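# Place cup carrier flat inside upright open paper bag

## Task

Get the cup carrier inside the paper bag, resting flat and upright on the bag's floor, with the bag standing on the table and its opening facing up and open around the whole rim. This only counts if everything stays that way without the robot supporting it. Finish by releasing the carrier and moving the grippers away.

## Robot and tools

Robot: two arms, left_arm and right_arm, each with six joints and a parallel gripper. Rigid objects must never leave the table; paper, cloth or film going off the edge is tolerated. Occasionally something may briefly pull on a held part or nudge a loose object. The arms must not collide with or press hard on each other.

Frame: every reported gripper pose uses one shared scene frame. The origin is on the table surface midway between the arms, +x points out over the table, +z points up, and left_arm sits on the +y side. The arm names do not correspond to image left or right. Positions are in metres and orientations are quaternions in w,x,y,z order. Reported hand positions can be somewhat wrong, more so at long reach. A gripper's fingers point along its own +z, and they open and close along its y axis. The reported position is the point between the pads, about 1 cm short of the fingertips.

Tool execute_actions, argument actions: a list holding nothing, one action, or one wait. An empty list sends no command and just reports the state. An action is {"rows": [...], "steps": n} with n from 1 to 15 (default 15); each control step lasts 1/30 s. Each row is applied for one step, and the final row repeats if rows are fewer than steps. A wait is {"steps": n} with n up to 300, counted from the previous result; time spent thinking and writing counts toward it. Optional pictures (true/false) decides whether camera images come back. A refused call moves nothing.

Row layout: one list of 14 numbers, each in [-1, 1], covering both arms even when only one moves. Entries 1 to 7 are left_arm: waist, shoulder, elbow, wrist pitch, wrist yaw, wrist roll, then gripper opening. Entries 8 to 14 are the same seven for right_arm. The six joint entries are offsets, not poses: they are scaled displacements measured from the joint angles shown in the most recent result that lists them (or, before any such result in the scene and for later calls within one reply, from where the arm is when the action begins), never from the previous row. A value of 1.0 equals 1.202 rad for waist, 1.258 shoulder, 1.238 elbow, 2.073 wrist pitch, 2.022 wrist yaw and 2.022 wrist roll. Joint ranges in rad: waist -2.618 to 3.054, shoulder 0.000 to 3.142, elbow 0.000 to 3.142, wrist pitch -1.571 to 1.571, wrist yaw -1.571 to 1.571, wrist roll -2.094 to 2.094. Asking a joint for more than 0.036 rad beyond its range end gets the call refused; true ends may differ by up to 0.036 rad, and a request past the true end is clipped there, reported as "joint sent to its limit" (possibly about an earlier, still-running action). Missing that line does not prove more travel is available. The opening entry is absolute, not an offset: +1 fully open, -1 closed.

Motion limits: each joint's target is kept within a fixed lead of its measured angle (waist 0.202, shoulder 0.258, elbow 0.238, wrist pitch 0.573, wrist yaw and roll 0.522 rad), and if the targets would move the gripper more than 70 mm from its measured spot, all are scaled back. Big moves therefore take several actions. Sending all zeros is not holding still: it pulls joints back to the reference angles and an arm may sag. To hold an arm, in a reply's first call send the offsets back to the wanted angles, then zeros in later calls, and enlarge the offset whenever a joint keeps falling short. Between calls the arms continue toward the last row sent until they have nearly stopped or a step is HELD; fingers keep finishing their motion.

Result lines: the state line gives each arm's pose as left_arm: … | right_arm: …. Joint positions and Joint velocities list, per arm, the six joints (rad, rad/s) then the pad gap (m, m/s; 0.094 m fully open). grip_measured is the finger opening on the command scale; each gripper may be off by about 1 mm, consistently. Between the extremes the fingers are driven to where grip_measured equals the command. To hold something, command roughly 0.03 below grip_measured for a firm grasp, less for a lighter one. Pad force tops out around 50 to 62 N (lower on some grippers, weaker on parts under about 2 mm thick, with a brief spike at first contact). "joint command not followed" means a clearance check altered or blocked joint targets on some steps; HELD marks steps where your row was not (fully) sent.

Motor heat: carrying a load warms motors, even during thinking. MOTOR HOT appears from 75 °C. At 90 °C that arm is halted for 10 s; this threshold is then disabled on that arm for 5 minutes, after which 90 °C or more halts it again. At 100 °C the arm and gripper go limp until cooled and the arm drops. Halts appear as OVER-TEMPERATURE FAULT lines. Avoid them, and keep held loads short.

Cameras: cam_high (672x504), cam_low (672x504), cam_left_wrist (504x504), cam_right_wrist (504x504), returned in that order. Tool zoom_image takes camera (one of those names) and region [x0, y0, x1, y1] in pixels of that camera's latest image, origin at top-left, at most 504 by 504, and returns a finer view.

Tool finished_scene takes scene (the current scene's number) and ends it irreversibly, reporting success; the next task, if any, appears in its result. Replying without any tool call ends everything.

Order: look, grasp the carrier, lower it flat and upright into the open bag, open the gripper, lift clear, confirm the bag is upright and open, then finish. Avoid drops, slams, hard pushes, tipping or crushing the bag, and moving jerkily; the simulation keeps running while you think.

Each tool is called after "Call:" in YAML: its name, and indented under it one key for each argument.

## Session

Call:
execute_actions:
  actions: []

Scene clock: 0.00 s of 5400.00 s.
left_arm: end_effector_position=(+0.6294, +0.4199, +0.0892) grip_measured=+1.000 end_effector_quat_wxyz=(+0.473, -0.239, +0.834, +0.152) | right_arm: end_effector_position=(+0.1441, -0.5000, +0.3860) grip_measured=+1.000 end_effector_quat_wxyz=(+0.390, +0.702, +0.581, -0.135)
Joint positions: left_arm=[ 0.133  2.344  1.737  0.04  -0.34  -0.177  0.094] | right_arm=[-1.182  1.163  1.774 -1.342  0.158  0.685  0.094]
Joint velocities: left_arm=[-0.012 -0.002 -0.002  0.037  0.037  0.037  0.   ] | right_arm=[-0.012 -0.017 -0.012 -0.11   0.037  0.007  0.   ]

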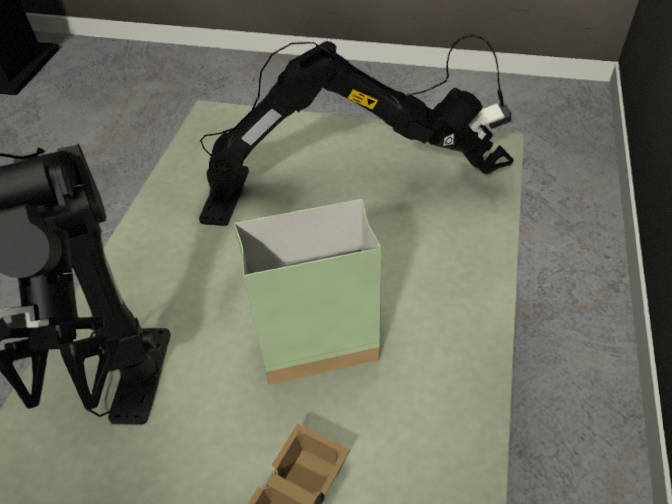

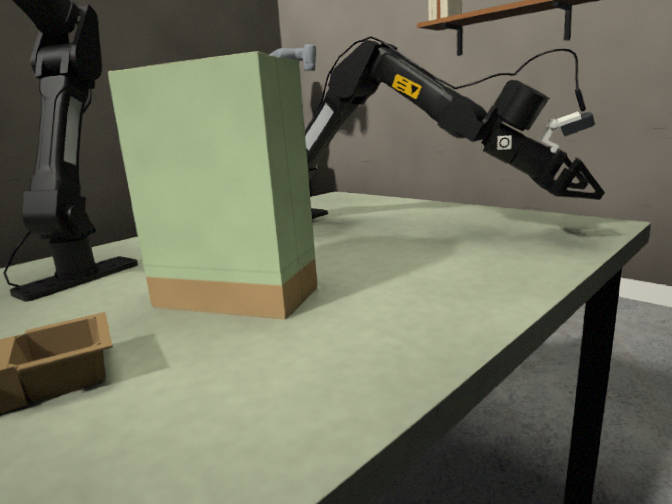

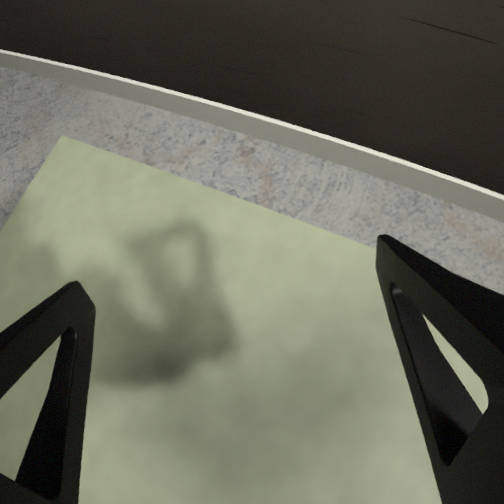

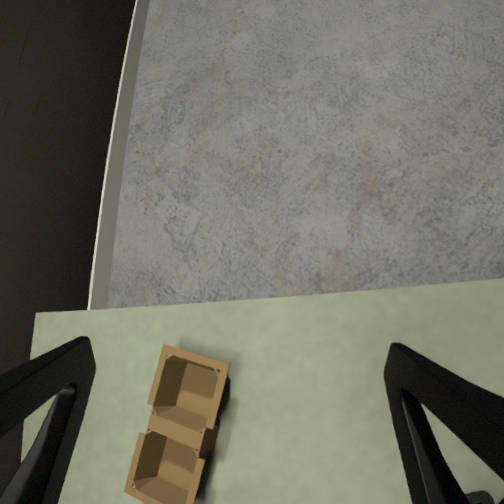

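Call:
execute_actions:
  actions:
    - {"rows":[[0,-0.614,-0.134,-0.02,0.168,0.0875,1,0,0,0,0,-0.078,-0.339,1]]}
  pictures: false

Call:
execute_actions:
  actions:
    - {"steps":60}

Scene clock: 28.47 s of 5400.00 s.
left_arm: end_effector_position=(+0.5727, +0.3616, +0.3164) grip_measured=+1.000 end_effector_quat_wxyz=(+0.609, -0.115, +0.782, +0.073) | right_arm: end_effector_position=(+0.1665, -0.4876, +0.3845) grip_measured=+1.000 end_effector_quat_wxyz=(+0.358, +0.456, +0.791, -0.195)
Joint positions: left_arm=[ 0.134  1.806  1.576 -0.021 -0.068 -0.044  0.094] | right_arm=[-1.183  1.163  1.774 -1.342  0.013  0.036  0.094]
Joint velocities: left_arm=[-0.002 -1.116 -0.002  0.066  0.256  0.051  0.   ] | right_arm=[-0.032 -0.002  0.002 -0.037 -0.066 -0.183  0.   ]
Steps of this call (steps 1 to 90: nothing new was sent; then 24.97 s passed at rest; steps 91 to 105: all 15 steps of this action). Readings (joint positions):
91: left_arm=[0.134 2.322 1.710 0.045 -0.299 -0.157] | right_arm=[-1.183 1.163 1.774 -1.342 0.139 0.606]
92: left_arm=[0.135 2.280 1.657 0.029 -0.251 -0.134] | right_arm=[-1.183 1.163 1.774 -1.342 0.110 0.507]
94: left_arm=[0.134 2.200 1.594 -0.008 -0.192 -0.105] | right_arm=[-1.183 1.163 1.774 -1.342 0.072 0.329]
98: left_arm=[0.134 2.067 1.576 -0.023 -0.128 -0.073] | right_arm=[-1.183 1.163 1.774 -1.342 0.033 0.140]
105: the state above

Scene clock: 30.47 s of 5400.00 s.
left_arm: end_effector_position=(+0.5173, +0.3399, +0.4413) grip_measured=+1.000 end_effector_quat_wxyz=(+0.702, -0.075, +0.704, +0.068) | right_arm: end_effector_position=(+0.1672, -0.4871, +0.3845) grip_measured=+1.000 end_effector_quat_wxyz=(+0.356, +0.444, +0.798, -0.198)
Joint positions: left_arm=[ 0.134  1.578  1.576 -0.002 -0.009 -0.009  0.094] | right_arm=[-1.183  1.163  1.774 -1.342  0.008  0.009  0.094]
Joint velocities: left_arm=[ 0.007  0.007  0.002 -0.022  0.007  0.022  0.   ] | right_arm=[ 0.002 -0.017  0.002 -0.037  0.022  0.007  0.   ]
Steps of this call (steps 1 to 45: the robot went on to your last target; steps 46 to 60: nothing new was sent). Readings (joint positions):
1: left_arm=[0.134 1.767 1.576 -0.021 -0.062 -0.041] | right_arm=[-1.183 1.163 1.774 -1.342 0.012 0.031]
2: left_arm=[0.134 1.728 1.576 -0.020 -0.056 -0.038] | right_arm=[-1.183 1.163 1.774 -1.342 0.011 0.026]
4: left_arm=[0.134 1.651 1.576 -0.017 -0.041 -0.029] | right_arm=[-1.183 1.163 1.774 -1.342 0.010 0.020]
8: left_arm=[0.134 1.550 1.576 0.017 -0.022 -0.018] | right_arm=[-1.183 1.163 1.774 -1.342 0.009 0.014]
60: the state above
All arms were judged still, so your last target was given up. Only a new action makes them travel on or press farther. Fingers that are still opening or closing keep moving.

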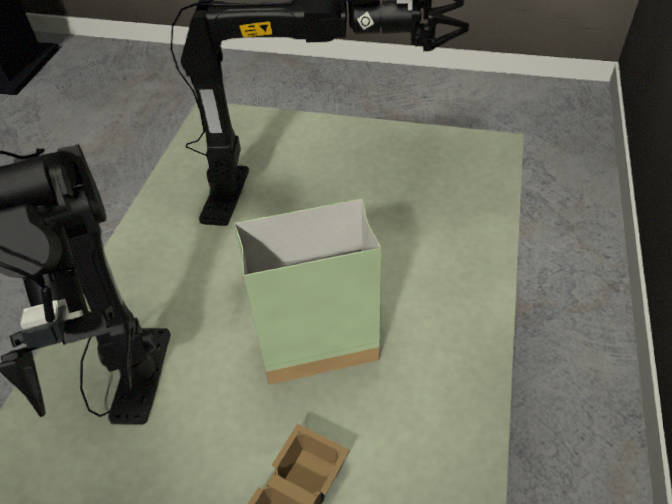

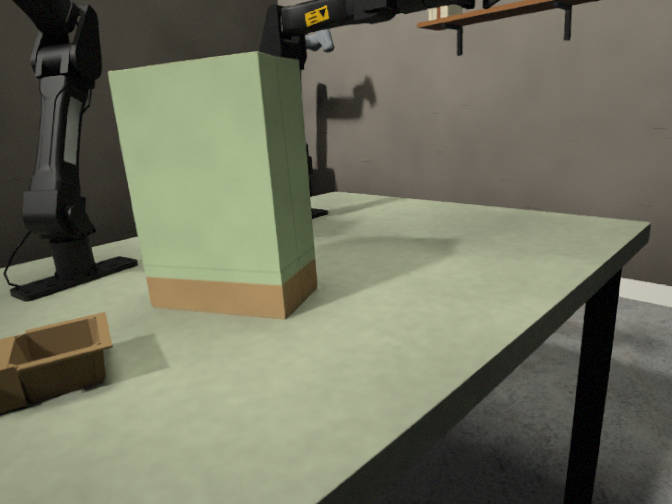

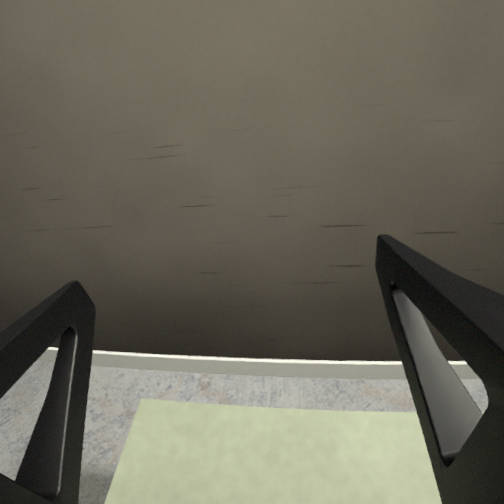

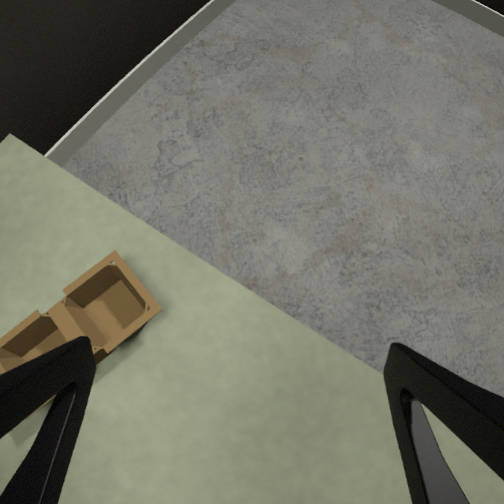

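Call:
execute_actions:
  actions:
    - {"rows":[[-0.916,-0.062,0.504,-0.723,0,0,1,0.427,0,0,0,0,0,1]]}
  pictures: false

Call:
execute_actions:
  actions:
    - {"steps":45}

Scene clock: 76.97 s of 5400.00 s.
left_arm: end_effector_position=(+0.3745, +0.0568, +0.4615) grip_measured=+1.000 end_effector_quat_wxyz=(+0.519, +0.191, +0.825, -0.121) | right_arm: end_effector_position=(+0.2584, -0.3896, +0.3846) grip_measured=+1.000 end_effector_quat_wxyz=(+0.395, +0.231, +0.883, -0.100)
Joint positions: left_arm=[-0.532  1.538  2.131 -1.04  -0.014 -0.009  0.094] | right_arm=[-0.68   1.163  1.774 -1.342  0.003  0.01   0.094]
Joint velocities: left_arm=[-1.468 -0.227  0.442 -1.897 -0.007 -0.037  0.   ] | right_arm=[ 0.002 -0.027 -0.007 -0.095  0.007  0.037  0.   ]
Steps of this call (steps 1 to 90: nothing new was sent; then 43.00 s passed at rest; steps 91 to 105: all 15 steps of this action). Readings (joint positions):
91: left_arm=[0.120 1.577 1.602 -0.063 -0.019 -0.009] | right_arm=[-1.147 1.163 1.774 -1.342 0.026 0.010]
92: left_arm=[0.093 1.579 1.640 -0.152 -0.028 -0.009] | right_arm=[-1.075 1.163 1.774 -1.342 0.026 0.010]
94: left_arm=[0.009 1.578 1.721 -0.305 -0.029 -0.009] | right_arm=[-0.925 1.163 1.774 -1.342 0.021 0.010]
98: left_arm=[-0.184 1.573 1.896 -0.582 -0.023 -0.009] | right_arm=[-0.697 1.163 1.774 -1.342 0.004 0.010]
105: the state above

Scene clock: 78.47 s of 5400.00 s.
left_arm: end_effector_position=(+0.2142, -0.0219, +0.3916) grip_measured=+1.000 end_effector_quat_wxyz=(+0.317, +0.408, +0.842, -0.156) | right_arm: end_effector_position=(+0.2584, -0.3896, +0.3846) grip_measured=+1.000 end_effector_quat_wxyz=(+0.395, +0.231, +0.883, -0.100)
Joint positions: left_arm=[-0.973  1.519  2.168 -1.498 -0.002 -0.009  0.094] | right_arm=[-0.68   1.163  1.774 -1.342  0.003  0.01   0.094]
Joint velocities: left_arm=[ 0.007  0.002 -0.007 -0.007 -0.11  -0.022  0.   ] | right_arm=[-0.002 -0.002  0.012 -0.081 -0.066  0.007  0.   ]
Steps of this call (steps 1 to 45: the robot went on to your last target). Readings (joint positions):
1: left_arm=[-0.586 1.531 2.144 -1.102 -0.014 -0.009] | right_arm=[-0.680 1.163 1.774 -1.342 0.003 0.010]
2: left_arm=[-0.645 1.525 2.153 -1.162 -0.014 -0.009] | right_arm=[-0.680 1.163 1.774 -1.342 0.003 0.010]
4: left_arm=[-0.776 1.520 2.165 -1.269 -0.015 -0.009] | right_arm=[-0.680 1.163 1.774 -1.342 0.003 0.010]
8: left_arm=[-0.970 1.520 2.168 -1.409 0.008 -0.009] | right_arm=[-0.680 1.163 1.774 -1.342 0.003 0.010]
45: the state above
All arms were judged still, so your last target was given up. Only a new action makes them travel on or press farther. Fingers that are still opening or closing keep moving.

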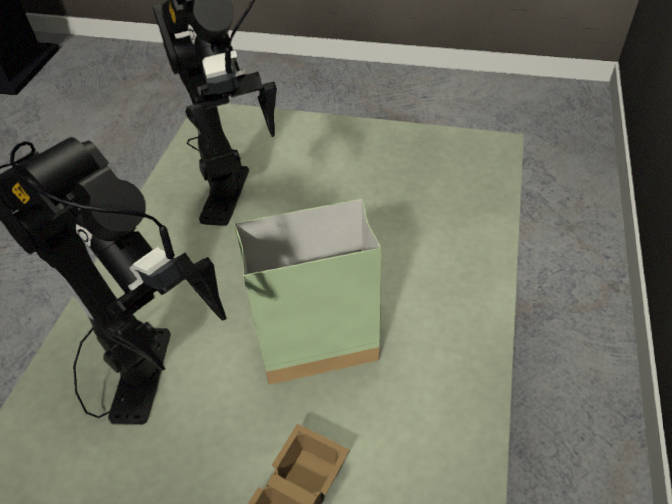

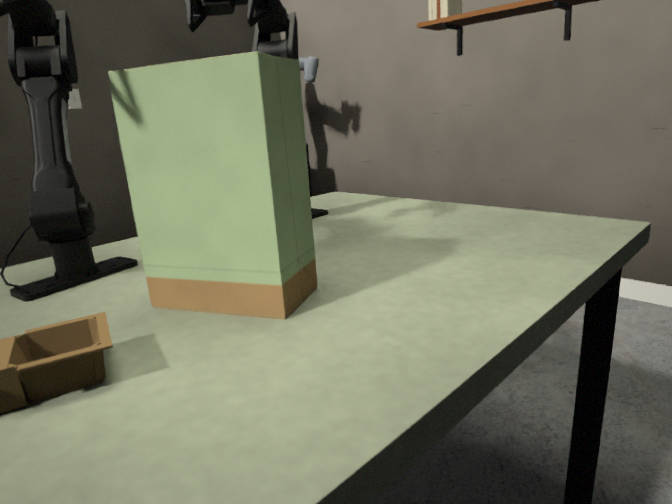

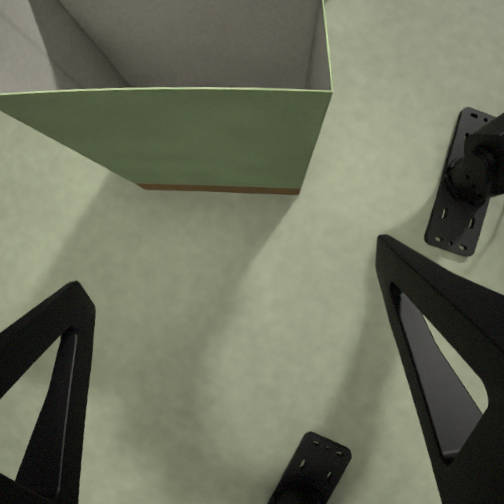

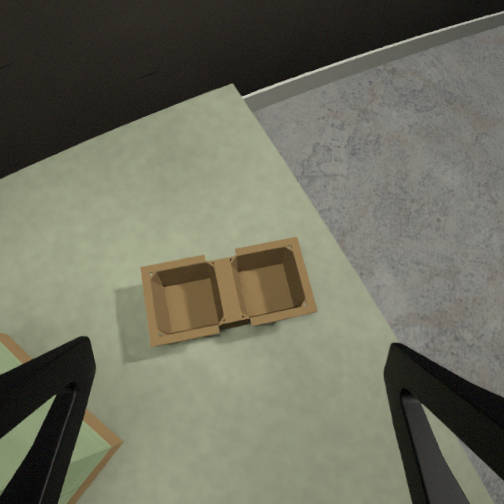

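Call:
execute_actions:
  actions:
    - {"rows":[[0.7,-0.2,-0.4,0.2,0,0,1,0.116,0.63,0.002,-0.024,0,-0.722,1]]}
  pictures: false

Call:
execute_actions:
  actions:
    - {"steps":45}

Scene clock: 148.27 s of 5400.00 s.
left_arm: end_effector_position=(+0.3470, +0.2189, +0.3548) grip_measured=+1.000 end_effector_quat_wxyz=(+0.410, +0.024, +0.912, -0.008) | right_arm: end_effector_position=(+0.3790, -0.4016, +0.1263) grip_measured=+1.000 end_effector_quat_wxyz=(+0.007, -0.360, +0.933, -0.013)
Joint positions: left_arm=[-0.129  1.285  1.672 -1.114 -0.018 -0.008  0.094] | right_arm=[-0.553  1.969  1.779 -1.352  0.009 -1.11   0.094]
Joint velocities: left_arm=[-0.007  0.027  0.022  0.095 -0.022 -0.007  0.   ] | right_arm=[ 0.042  1.023 -0.344 -0.037 -0.051 -2.278  0.   ]
Steps of this call (steps 1 to 90: nothing new was sent; then 66.30 s passed at rest; steps 91 to 105: all 15 steps of this action). Readings (joint positions):
91: left_arm=[-0.947 1.486 2.114 -1.436 0.015 -0.008] | right_arm=[-0.664 1.180 1.779 -1.350 0.011 -0.046]
92: left_arm=[-0.887 1.432 2.020 -1.350 0.023 -0.008] | right_arm=[-0.633 1.208 1.789 -1.354 0.011 -0.116]
94: left_arm=[-0.734 1.329 1.851 -1.244 0.016 -0.008] | right_arm=[-0.591 1.297 1.792 -1.355 0.010 -0.256]
98: left_arm=[-0.429 1.268 1.695 -1.174 0.005 -0.008] | right_arm=[-0.562 1.540 1.792 -1.355 0.009 -0.538]
105: the state above

Scene clock: 149.77 s of 5400.00 s.
left_arm: end_effector_position=(+0.3491, +0.2177, +0.3572) grip_measured=+1.000 end_effector_quat_wxyz=(+0.415, +0.026, +0.909, -0.011) | right_arm: end_effector_position=(+0.3696, -0.3969, +0.1192) grip_measured=+1.000 end_effector_quat_wxyz=(-0.009, -0.510, +0.860, +0.004)
Joint positions: left_arm=[-0.129  1.285  1.672 -1.101 -0.012 -0.008  0.094] | right_arm=[-0.55   1.971  1.755 -1.371  0.009 -1.441  0.094]
Joint velocities: left_arm=[-0.017 -0.007  0.012 -0.037  0.095 -0.007  0.   ] | right_arm=[ 0.012  0.002  0.002  0.051 -0.095 -0.037  0.   ]
Steps of this call (steps 1 to 45: the robot went on to your last target). Readings (joint positions):
1: left_arm=[-0.129 1.285 1.672 -1.110 -0.016 -0.008] | right_arm=[-0.551 1.996 1.767 -1.352 0.009 -1.177]
2: left_arm=[-0.129 1.285 1.672 -1.108 -0.015 -0.008] | right_arm=[-0.551 2.010 1.758 -1.355 0.009 -1.230]
4: left_arm=[-0.129 1.285 1.672 -1.105 -0.014 -0.008] | right_arm=[-0.550 2.010 1.755 -1.363 0.009 -1.306]
8: left_arm=[-0.129 1.285 1.672 -1.102 -0.012 -0.008] | right_arm=[-0.550 1.978 1.755 -1.368 0.009 -1.386]
45: the state above
All arms were judged still, so your last target was given up. Only a new action makes them travel on or press farther. Fingers that are still opening or closing keep moving.

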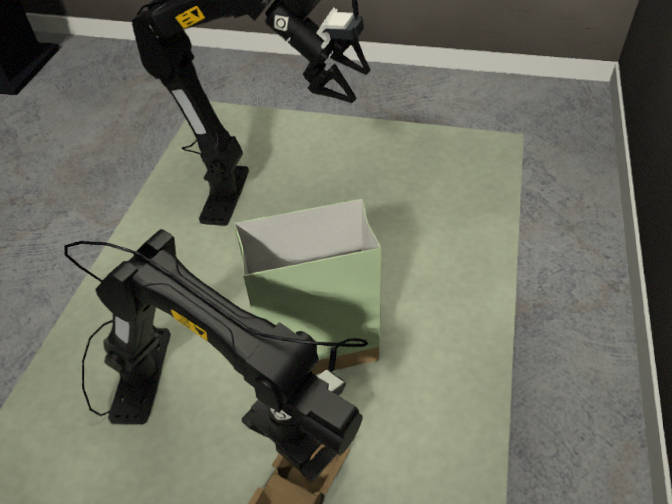

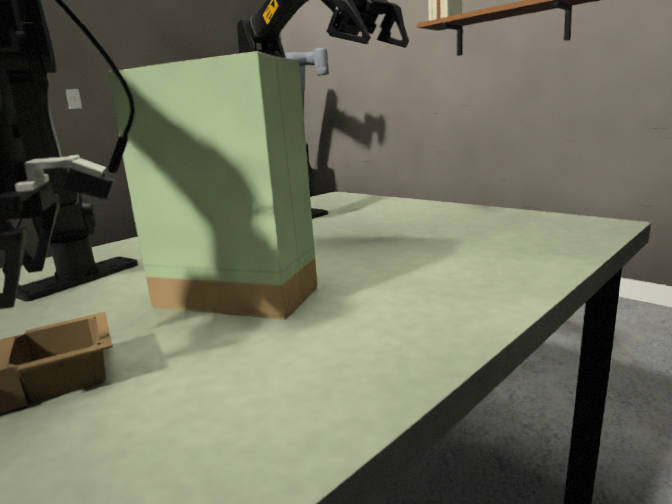

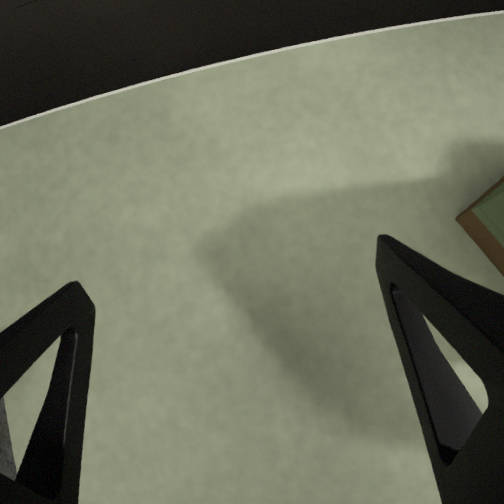

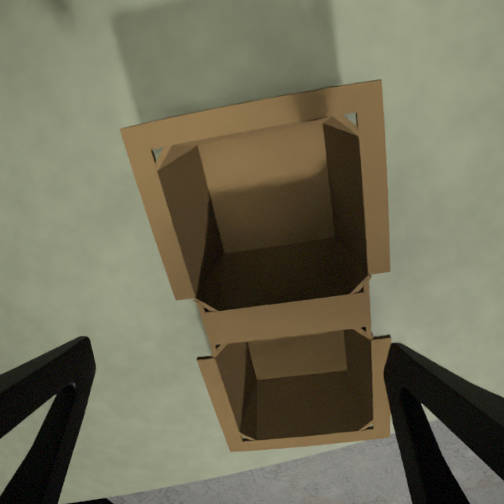

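Call:
zoom_image:
  camera: "cam_low"
  region: [0,130,240,430]

Call:
zoom_image:
  camera: "cam_high"
  region: [240,0,420,130]

Region (0, 130, 240, 430) of cam_low's 672x504 image, scaled by 1.680, with more detail than that image has; it fills the left 403 columns of this view, and the rest is white.

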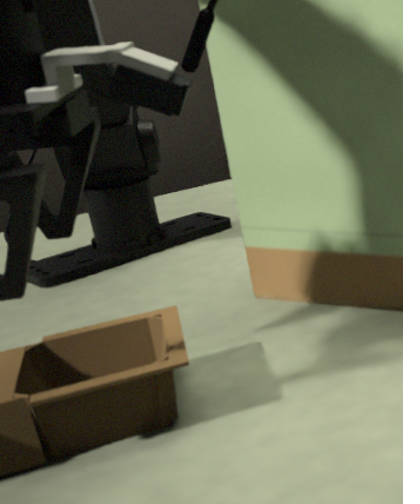

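Region (240, 0, 420, 130) of cam_high's 672x504 image, scaled by 2.800, with more detail than that image has.

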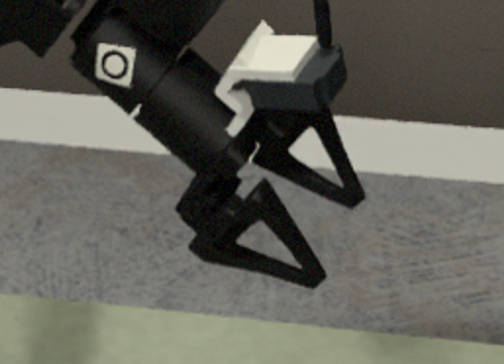

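Call:
execute_actions:
  actions:
    - {"rows":[[0,0,0,0,0,0,1,-0.048,0.076,0.0,0.042,-0.108,-0.11,1]]}
  pictures: false

Call:
execute_actions:
  actions:
    - {"steps":20}

Scene clock: 211.30 s of 5400.00 s.
left_arm: end_effector_position=(+0.3491, +0.2177, +0.3572) grip_measured=+1.000 end_effector_quat_wxyz=(+0.415, +0.026, +0.909, -0.011) | right_arm: end_effector_position=(+0.3908, -0.3913, +0.0832) grip_measured=+1.000 end_effector_quat_wxyz=(+0.067, -0.568, +0.817, +0.069)
Joint positions: left_arm=[-0.129  1.285  1.672 -1.101 -0.012 -0.008  0.094] | right_arm=[-0.606  2.078  1.755 -1.297 -0.185 -1.646  0.094]
Joint velocities: left_arm=[-0.027 -0.002 -0.007 -0.037  0.051  0.007  0.   ] | right_arm=[-0.012 -0.012 -0.012  0.007 -0.081 -0.095  0.   ]
Steps of this call (steps 1 to 90: nothing new was sent; then 58.03 s passed at rest; steps 91 to 105: all 15 steps of this action). Readings (joint positions):
91: left_arm=[-0.129 1.285 1.672 -1.101 -0.012 -0.008] | right_arm=[-0.556 1.979 1.755 -1.367 -0.022 -1.475]
92: left_arm=[-0.129 1.285 1.672 -1.101 -0.012 -0.008] | right_arm=[-0.565 1.991 1.755 -1.354 -0.060 -1.511]
94: left_arm=[-0.129 1.285 1.672 -1.101 -0.012 -0.008] | right_arm=[-0.587 2.029 1.755 -1.332 -0.110 -1.563]
98: left_arm=[-0.129 1.285 1.672 -1.101 -0.012 -0.008] | right_arm=[-0.606 2.078 1.755 -1.306 -0.155 -1.616]
105: the state above

Scene clock: 211.97 s of 5400.00 s.
left_arm: end_effector_position=(+0.3491, +0.2177, +0.3572) grip_measured=+1.000 end_effector_quat_wxyz=(+0.415, +0.026, +0.909, -0.011) | right_arm: end_effector_position=(+0.3917, -0.3903, +0.0835) grip_measured=+1.000 end_effector_quat_wxyz=(+0.071, -0.571, +0.815, +0.069)
Joint positions: left_arm=[-0.129  1.285  1.672 -1.101 -0.012 -0.008  0.094] | right_arm=[-0.606  2.078  1.755 -1.296 -0.193 -1.654  0.094]
Joint velocities: left_arm=[ 0.007 -0.002  0.012  0.007 -0.037 -0.051  0.   ] | right_arm=[ 0.007  0.002 -0.002 -0.007  0.007  0.022  0.   ]
Steps of this call (steps 1 to 15: the robot went on to your last target; steps 16 to 20: nothing new was sent). Readings (joint positions):
1: left_arm=[-0.129 1.285 1.672 -1.101 -0.012 -0.008] | right_arm=[-0.606 2.078 1.755 -1.297 -0.187 -1.648]
2: left_arm=[-0.129 1.285 1.672 -1.101 -0.012 -0.008] | right_arm=[-0.606 2.078 1.755 -1.296 -0.188 -1.649]
4: left_arm=[-0.129 1.285 1.672 -1.101 -0.012 -0.008] | right_arm=[-0.606 2.078 1.755 -1.296 -0.190 -1.651]
8: left_arm=[-0.129 1.285 1.672 -1.101 -0.012 -0.008] | right_arm=[-0.606 2.078 1.755 -1.296 -0.191 -1.653]
20: the state above
All arms were judged still, so your last target was given up. Only a new action makes them travel on or press farther. Fingers that are still opening or closing keep moving.

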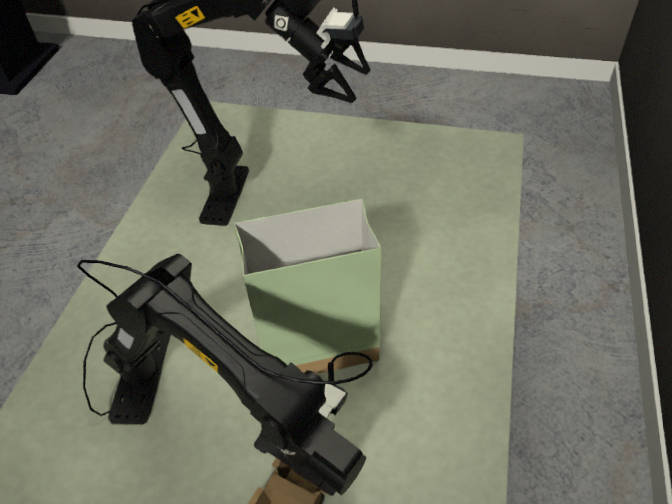

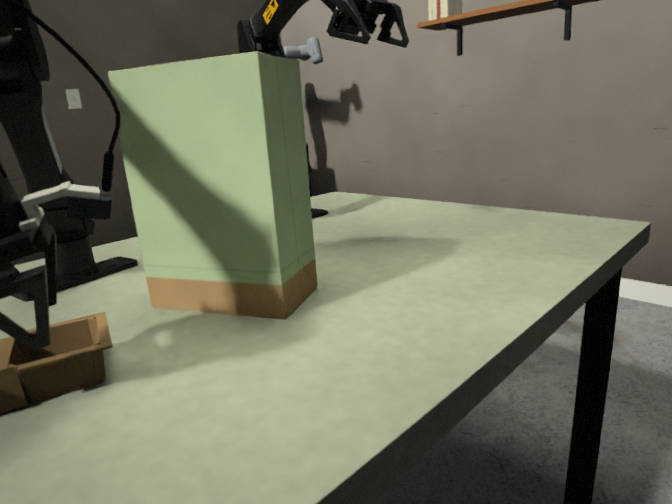

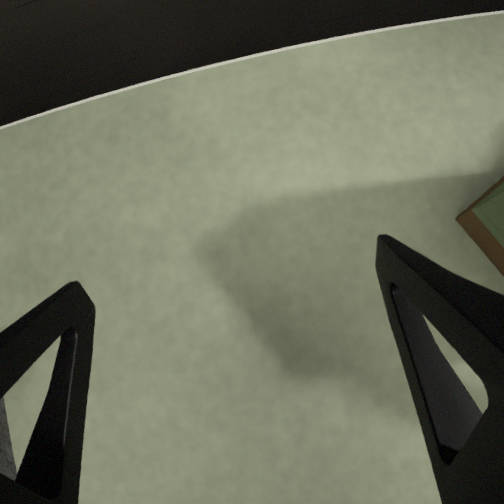

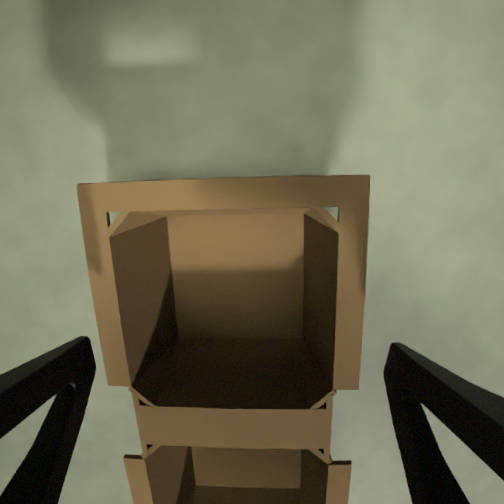

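Call:
execute_actions:
  actions:
    - {"rows":[[0,0,0,0,0,0,1,-0.058,0.0,0.005,0,0,-0.04,1]]}

Scene clock: 218.73 s of 5400.00 s.
left_arm: end_effector_position=(+0.3491, +0.2177, +0.3572) grip_measured=+1.000 end_effector_quat_wxyz=(+0.415, +0.026, +0.909, -0.011) | right_arm: end_effector_position=(+0.3811, -0.4173, +0.0833) grip_measured=+1.000 end_effector_quat_wxyz=(+0.074, -0.570, +0.816, +0.063)
Joint positions: left_arm=[-0.129  1.285  1.672 -1.101 -0.012 -0.008  0.094] | right_arm=[-0.678  2.078  1.755 -1.296 -0.188 -1.723  0.094]
Joint velocities: left_arm=[ 0.032 -0.012  0.007 -0.007  0.037 -0.007  0.   ] | right_arm=[-0.007 -0.007 -0.012 -0.051  0.022  0.007  0.   ]
Steps of this call (steps 1 to 90: nothing new was sent; then 3.27 s passed at rest; steps 91 to 105: all 15 steps of this action). Readings (joint positions):
91: left_arm=[-0.129 1.285 1.672 -1.101 -0.012 -0.008] | right_arm=[-0.611 2.078 1.755 -1.296 -0.194 -1.665]
92: left_arm=[-0.129 1.285 1.672 -1.101 -0.012 -0.008] | right_arm=[-0.620 2.078 1.755 -1.296 -0.194 -1.677]
94: left_arm=[-0.129 1.285 1.672 -1.101 -0.012 -0.008] | right_arm=[-0.648 2.078 1.755 -1.296 -0.194 -1.695]
98: left_arm=[-0.129 1.285 1.672 -1.101 -0.012 -0.008] | right_arm=[-0.678 2.078 1.755 -1.296 -0.189 -1.713]
105: the state above

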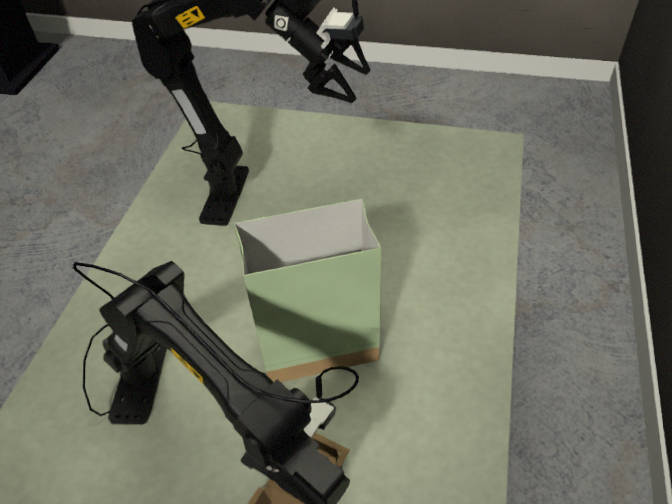

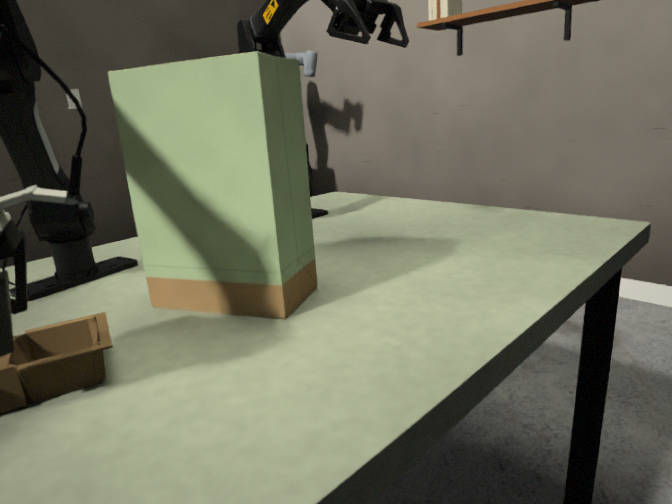

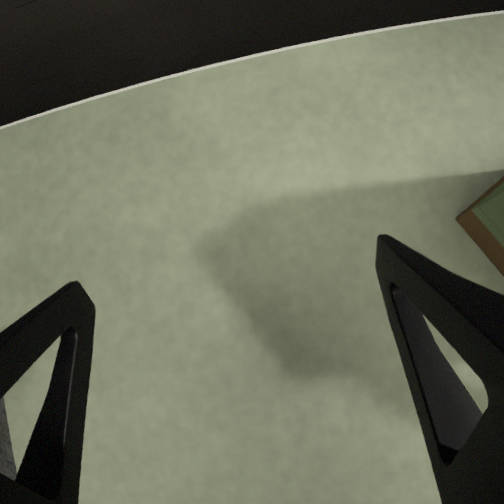

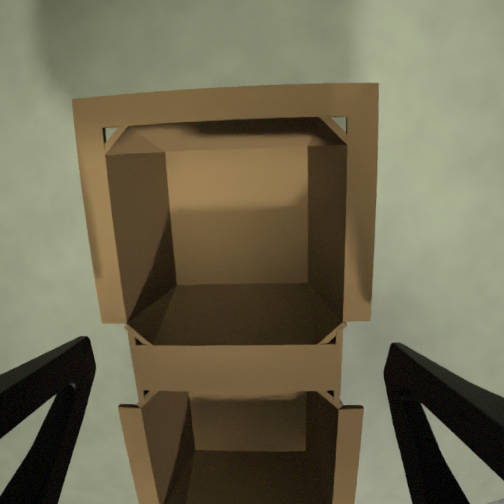

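Call:
execute_actions:
  actions:
    - {"rows":[[0,0,0,0,0,0,1,-0.024,0.0,0.0,0,0,0,1],[0,0,0,0,0,0,1,-0.024,0.0,0.0,0,0,0,1],[0,0,0,0,0,0,1,-0.024,0.0,0.0,0,0,0,0.8],[0,0,0,0,0,0,1,-0.024,0.0,-0.03,0.018,0,0,0.8],[0,0,0,0,0,0,1,-0.024,0.0,-0.06,0.036,0,0,0.8],[0,0,0,0,0,0,1,-0.024,0.003,-0.085,0.053,0,0,0.8]]}

Scene clock: 231.70 s of 5400.00 s.
left_arm: end_effector_position=(+0.3491, +0.2177, +0.3572) grip_measured=+1.000 end_effector_quat_wxyz=(+0.415, +0.026, +0.909, -0.011) | right_arm: end_effector_position=(+0.3695, -0.4210, +0.0579) grip_measured=+0.803 end_effector_quat_wxyz=(+0.067, -0.561, +0.822, +0.075)
Joint positions: left_arm=[-0.129  1.285  1.672 -1.101 -0.012 -0.008  0.094] | right_arm=[-0.701  2.084  1.66  -1.223 -0.186 -1.726  0.085]
Joint velocities: left_arm=[ 0.002  0.007 -0.017 -0.066  0.037 -0.022  0.   ] | right_arm=[ 0.007 -0.007 -0.007  0.051  0.037  0.037 -0.001]
Steps of this call (steps 1 to 15: the robot went on to your last target; steps 16 to 90: nothing new was sent; then 9.47 s passed at rest; steps 91 to 105: all 15 steps of this action). Readings (joint positions):
91: left_arm=[-0.129 1.285 1.672 -1.101 -0.012 -0.008] | right_arm=[-0.680 2.078 1.755 -1.296 -0.188 -1.726]
92: left_arm=[-0.129 1.285 1.672 -1.101 -0.012 -0.008] | right_arm=[-0.683 2.078 1.755 -1.296 -0.188 -1.726]
94: left_arm=[-0.129 1.285 1.672 -1.101 -0.012 -0.008] | right_arm=[-0.691 2.078 1.751 -1.291 -0.188 -1.726]
98: left_arm=[-0.129 1.285 1.672 -1.101 -0.012 -0.008] | right_arm=[-0.701 2.080 1.682 -1.235 -0.188 -1.726]
105: the state above

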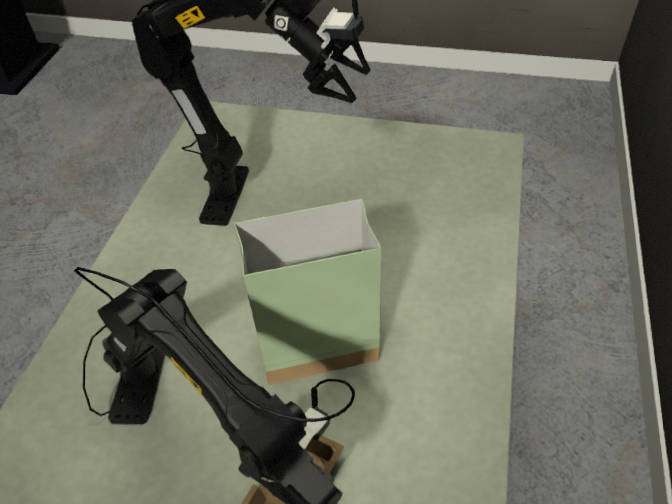

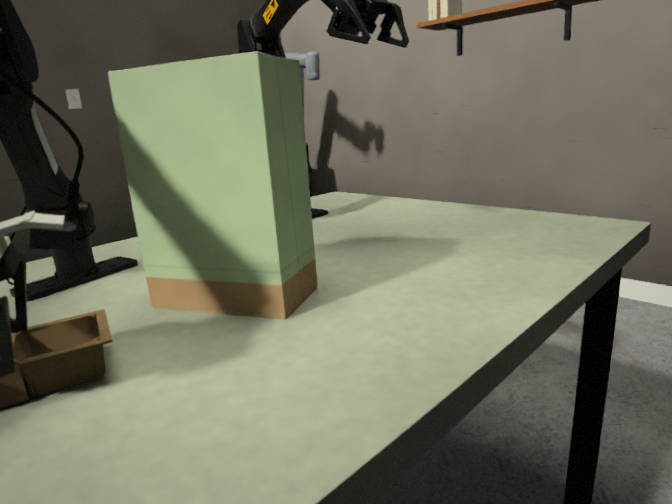

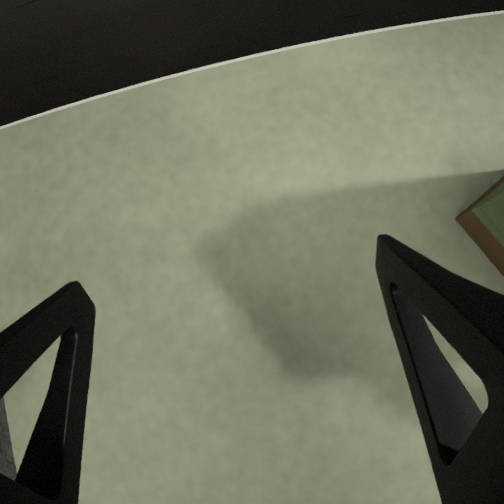

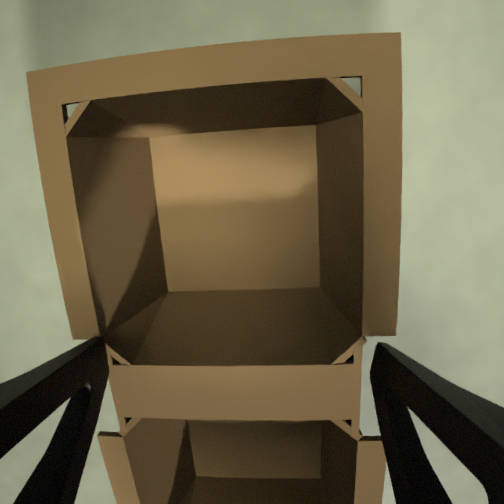

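Call:
execute_actions:
  actions:
    - {"rows":[[0,0,0,0,0,0,1,0,0.01,-0.03,0.03,0,0,0.8]],"steps":12}
  pictures: false

Call:
execute_actions:
  actions:
    - {"rows":[[0,0,0,0,0,0,1,0,0,0,0,0,0,0.3]]}

Scene clock: 236.77 s of 5400.00 s.
left_arm: end_effector_position=(+0.3491, +0.2177, +0.3572) grip_measured=+1.000 end_effector_quat_wxyz=(+0.415, +0.026, +0.909, -0.011) | right_arm: end_effector_position=(+0.3679, -0.4204, +0.0565) grip_measured=+0.803 end_effector_quat_wxyz=(+0.065, -0.561, +0.822, +0.077)
Joint positions: left_arm=[-0.129  1.285  1.672 -1.101 -0.012 -0.008  0.094] | right_arm=[-0.701  2.084  1.653 -1.223 -0.185 -1.726  0.085]
Joint velocities: left_arm=[-0.007 -0.012 -0.032  0.007 -0.037  0.022  0.   ] | right_arm=[-0.017 -0.002  0.002 -0.022  0.022  0.007  0.   ]
Steps of this call (steps 1 to 15: the robot went on to your last target; steps 16 to 90: nothing new was sent; then 1.67 s passed at rest; steps 91 to 102: all 12 steps of this action). Readings (joint positions):
91: left_arm=[-0.129 1.285 1.672 -1.101 -0.012 -0.008] | right_arm=[-0.701 2.084 1.658 -1.222 -0.186 -1.726]
92: left_arm=[-0.129 1.285 1.672 -1.101 -0.012 -0.008] | right_arm=[-0.701 2.084 1.656 -1.222 -0.186 -1.726]
94: left_arm=[-0.129 1.285 1.672 -1.101 -0.012 -0.008] | right_arm=[-0.701 2.084 1.654 -1.223 -0.185 -1.726]
98: left_arm=[-0.129 1.285 1.672 -1.101 -0.012 -0.008] | right_arm=[-0.701 2.084 1.653 -1.223 -0.185 -1.726]
102: the state above

Scene clock: 237.27 s of 5400.00 s.
left_arm: end_effector_position=(+0.3491, +0.2177, +0.3572) grip_measured=+1.000 end_effector_quat_wxyz=(+0.415, +0.026, +0.909, -0.011) | right_arm: end_effector_position=(+0.3695, -0.4207, +0.0607) grip_measured=+0.303 end_effector_quat_wxyz=(+0.069, -0.561, +0.822, +0.073)
Joint positions: left_arm=[-0.129  1.285  1.672 -1.101 -0.012 -0.008  0.094] | right_arm=[-0.701  2.076  1.659 -1.225 -0.188 -1.726  0.061]
Joint velocities: left_arm=[ 0.002  0.002 -0.017  0.051 -0.051  0.007  0.   ] | right_arm=[-0.002  0.002 -0.022  0.081  0.051  0.037  0.   ]
Steps of this call (steps 1 to 15: all 15 steps of this action). Readings (joint positions):
1: left_arm=[-0.129 1.285 1.672 -1.101 -0.012 -0.008] | right_arm=[-0.701 2.084 1.653 -1.229 -0.185 -1.726]
2: left_arm=[-0.129 1.285 1.672 -1.101 -0.012 -0.008] | right_arm=[-0.701 2.079 1.658 -1.228 -0.188 -1.726]
4: left_arm=[-0.129 1.285 1.672 -1.101 -0.012 -0.008] | right_arm=[-0.701 2.074 1.659 -1.225 -0.188 -1.726]
8: left_arm=[-0.129 1.285 1.672 -1.101 -0.012 -0.008] | right_arm=[-0.701 2.076 1.659 -1.225 -0.188 -1.726]
15: the state above

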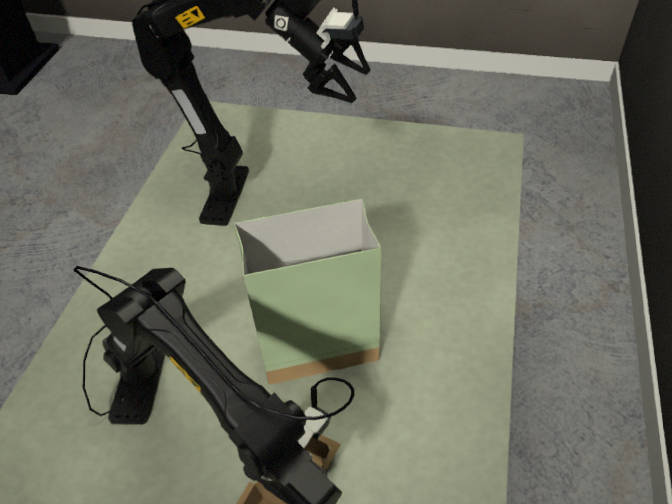

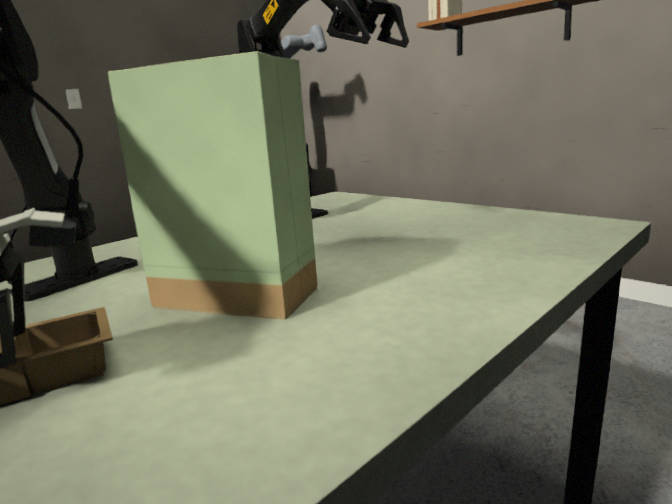

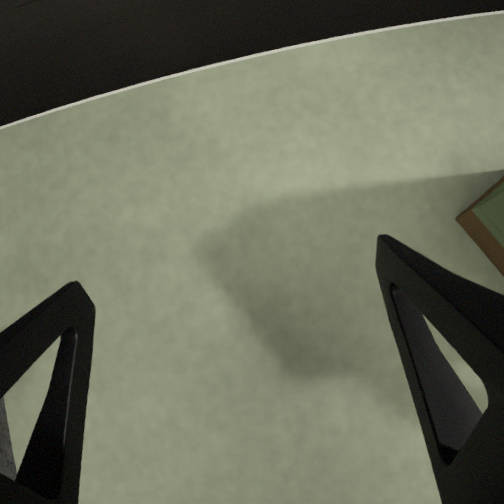

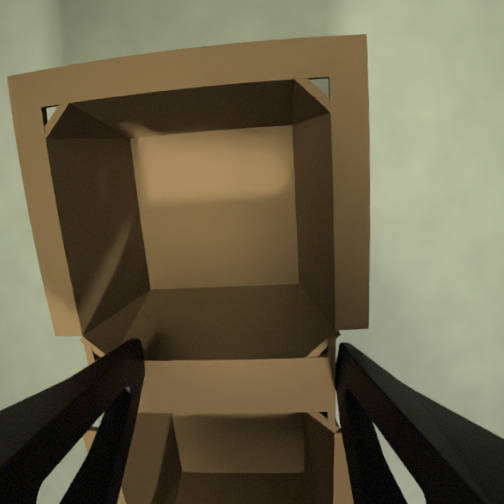

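Call:
execute_actions:
  actions:
    - {"rows":[[0,0,0,0,0,0,1,0,0,0.065,-0.04,0,0,0.3],[0,0,0,0,0,0,1,0,0,0.065,-0.04,0,0,0.3],[0,0,0,0,0,0,1,0,0,0.065,-0.04,0,0,0.3],[0,0,0,0,0,0,1,0,0,0.065,-0.04,0,0,0.3],[0,0,0,0,0,0,1,0,0,0.065,-0.04,0,0,0.3],[0,0,0,0,0,0,1,0,0,0.065,-0.04,0,0,1]]}
  pictures: false

Call:
execute_actions:
  actions:
    - {"rows":[[0,0,0,0,0,0,1,0,0,-0.01,-0.025,0,0,1]]}

Scene clock: 248.20 s of 5400.00 s.
left_arm: end_effector_position=(+0.3491, +0.2177, +0.3572) grip_measured=+1.000 end_effector_quat_wxyz=(+0.415, +0.026, +0.909, -0.011) | right_arm: end_effector_position=(+0.3704, -0.4213, +0.0733) grip_measured=+0.998 end_effector_quat_wxyz=(+0.067, -0.561, +0.822, +0.076)
Joint positions: left_arm=[-0.129  1.285  1.672 -1.101 -0.012 -0.008  0.094] | right_arm=[-0.701  2.08   1.715 -1.285 -0.187 -1.726  0.094]
Joint velocities: left_arm=[-0.007  0.027  0.007 -0.066 -0.037  0.007  0.   ] | right_arm=[-0.002 -0.002  0.027  0.022 -0.051 -0.022  0.   ]
Steps of this call (steps 1 to 15: the robot went on to your last target; steps 16 to 90: nothing new was sent; then 7.43 s passed at rest; steps 91 to 105: all 15 steps of this action). Readings (joint positions):
91: left_arm=[-0.129 1.285 1.672 -1.101 -0.012 -0.008] | right_arm=[-0.701 2.077 1.668 -1.236 -0.187 -1.726]
92: left_arm=[-0.129 1.285 1.672 -1.101 -0.012 -0.008] | right_arm=[-0.701 2.080 1.681 -1.249 -0.187 -1.726]
94: left_arm=[-0.129 1.285 1.672 -1.101 -0.012 -0.008] | right_arm=[-0.701 2.080 1.703 -1.262 -0.187 -1.726]
98: left_arm=[-0.129 1.285 1.672 -1.101 -0.012 -0.008] | right_arm=[-0.701 2.080 1.715 -1.273 -0.187 -1.726]
105: the state above

Scene clock: 248.70 s of 5400.00 s.
left_arm: end_effector_position=(+0.3491, +0.2177, +0.3572) grip_measured=+1.000 end_effector_quat_wxyz=(+0.415, +0.026, +0.909, -0.011) | right_arm: end_effector_position=(+0.3641, -0.4177, +0.0740) grip_measured=+0.998 end_effector_quat_wxyz=(+0.061, -0.559, +0.822, +0.089)
Joint positions: left_arm=[-0.129  1.285  1.672 -1.101 -0.012 -0.008  0.094] | right_arm=[-0.701  2.08   1.715 -1.315 -0.187 -1.726  0.094]
Joint velocities: left_arm=[ 0.002  0.002  0.012  0.007 -0.037 -0.051  0.   ] | right_arm=[-0.007  0.007 -0.002  0.022 -0.066  0.037 -0.001]
Steps of this call (steps 1 to 15: all 15 steps of this action). Readings (joint positions):
1: left_arm=[-0.129 1.285 1.672 -1.101 -0.012 -0.008] | right_arm=[-0.701 2.080 1.715 -1.288 -0.187 -1.726]
2: left_arm=[-0.129 1.285 1.672 -1.101 -0.012 -0.008] | right_arm=[-0.701 2.080 1.715 -1.293 -0.187 -1.726]
4: left_arm=[-0.129 1.285 1.672 -1.101 -0.012 -0.008] | right_arm=[-0.701 2.080 1.715 -1.302 -0.187 -1.726]
8: left_arm=[-0.129 1.285 1.672 -1.101 -0.012 -0.008] | right_arm=[-0.701 2.080 1.715 -1.310 -0.187 -1.726]
15: the state above

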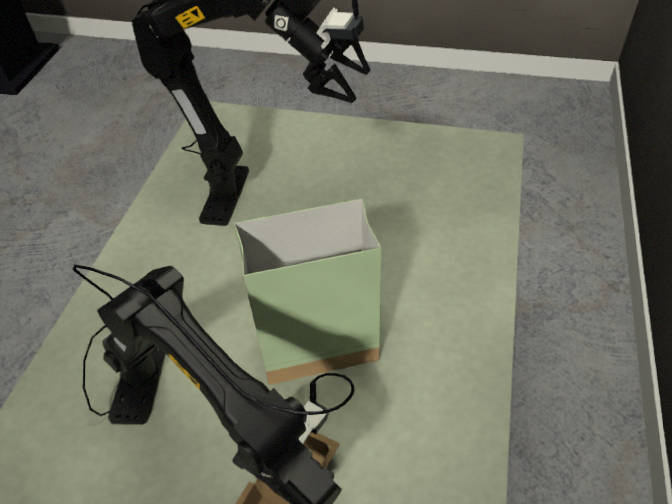

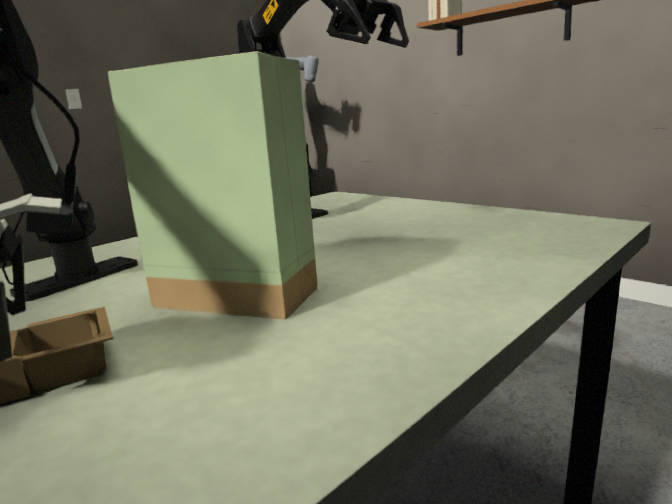

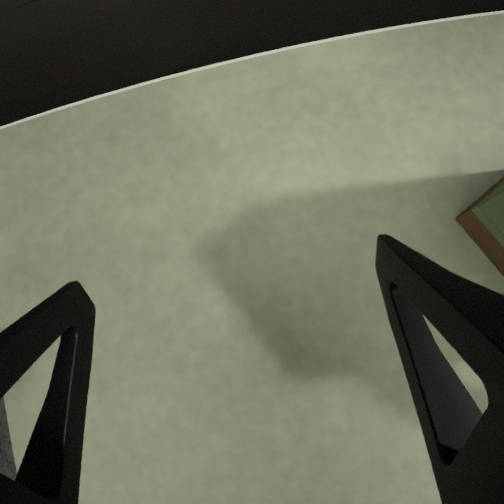

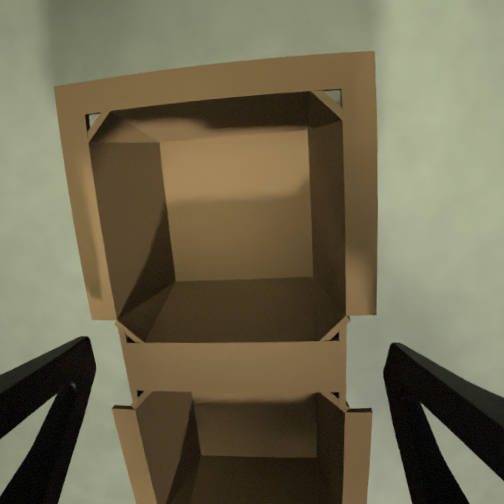

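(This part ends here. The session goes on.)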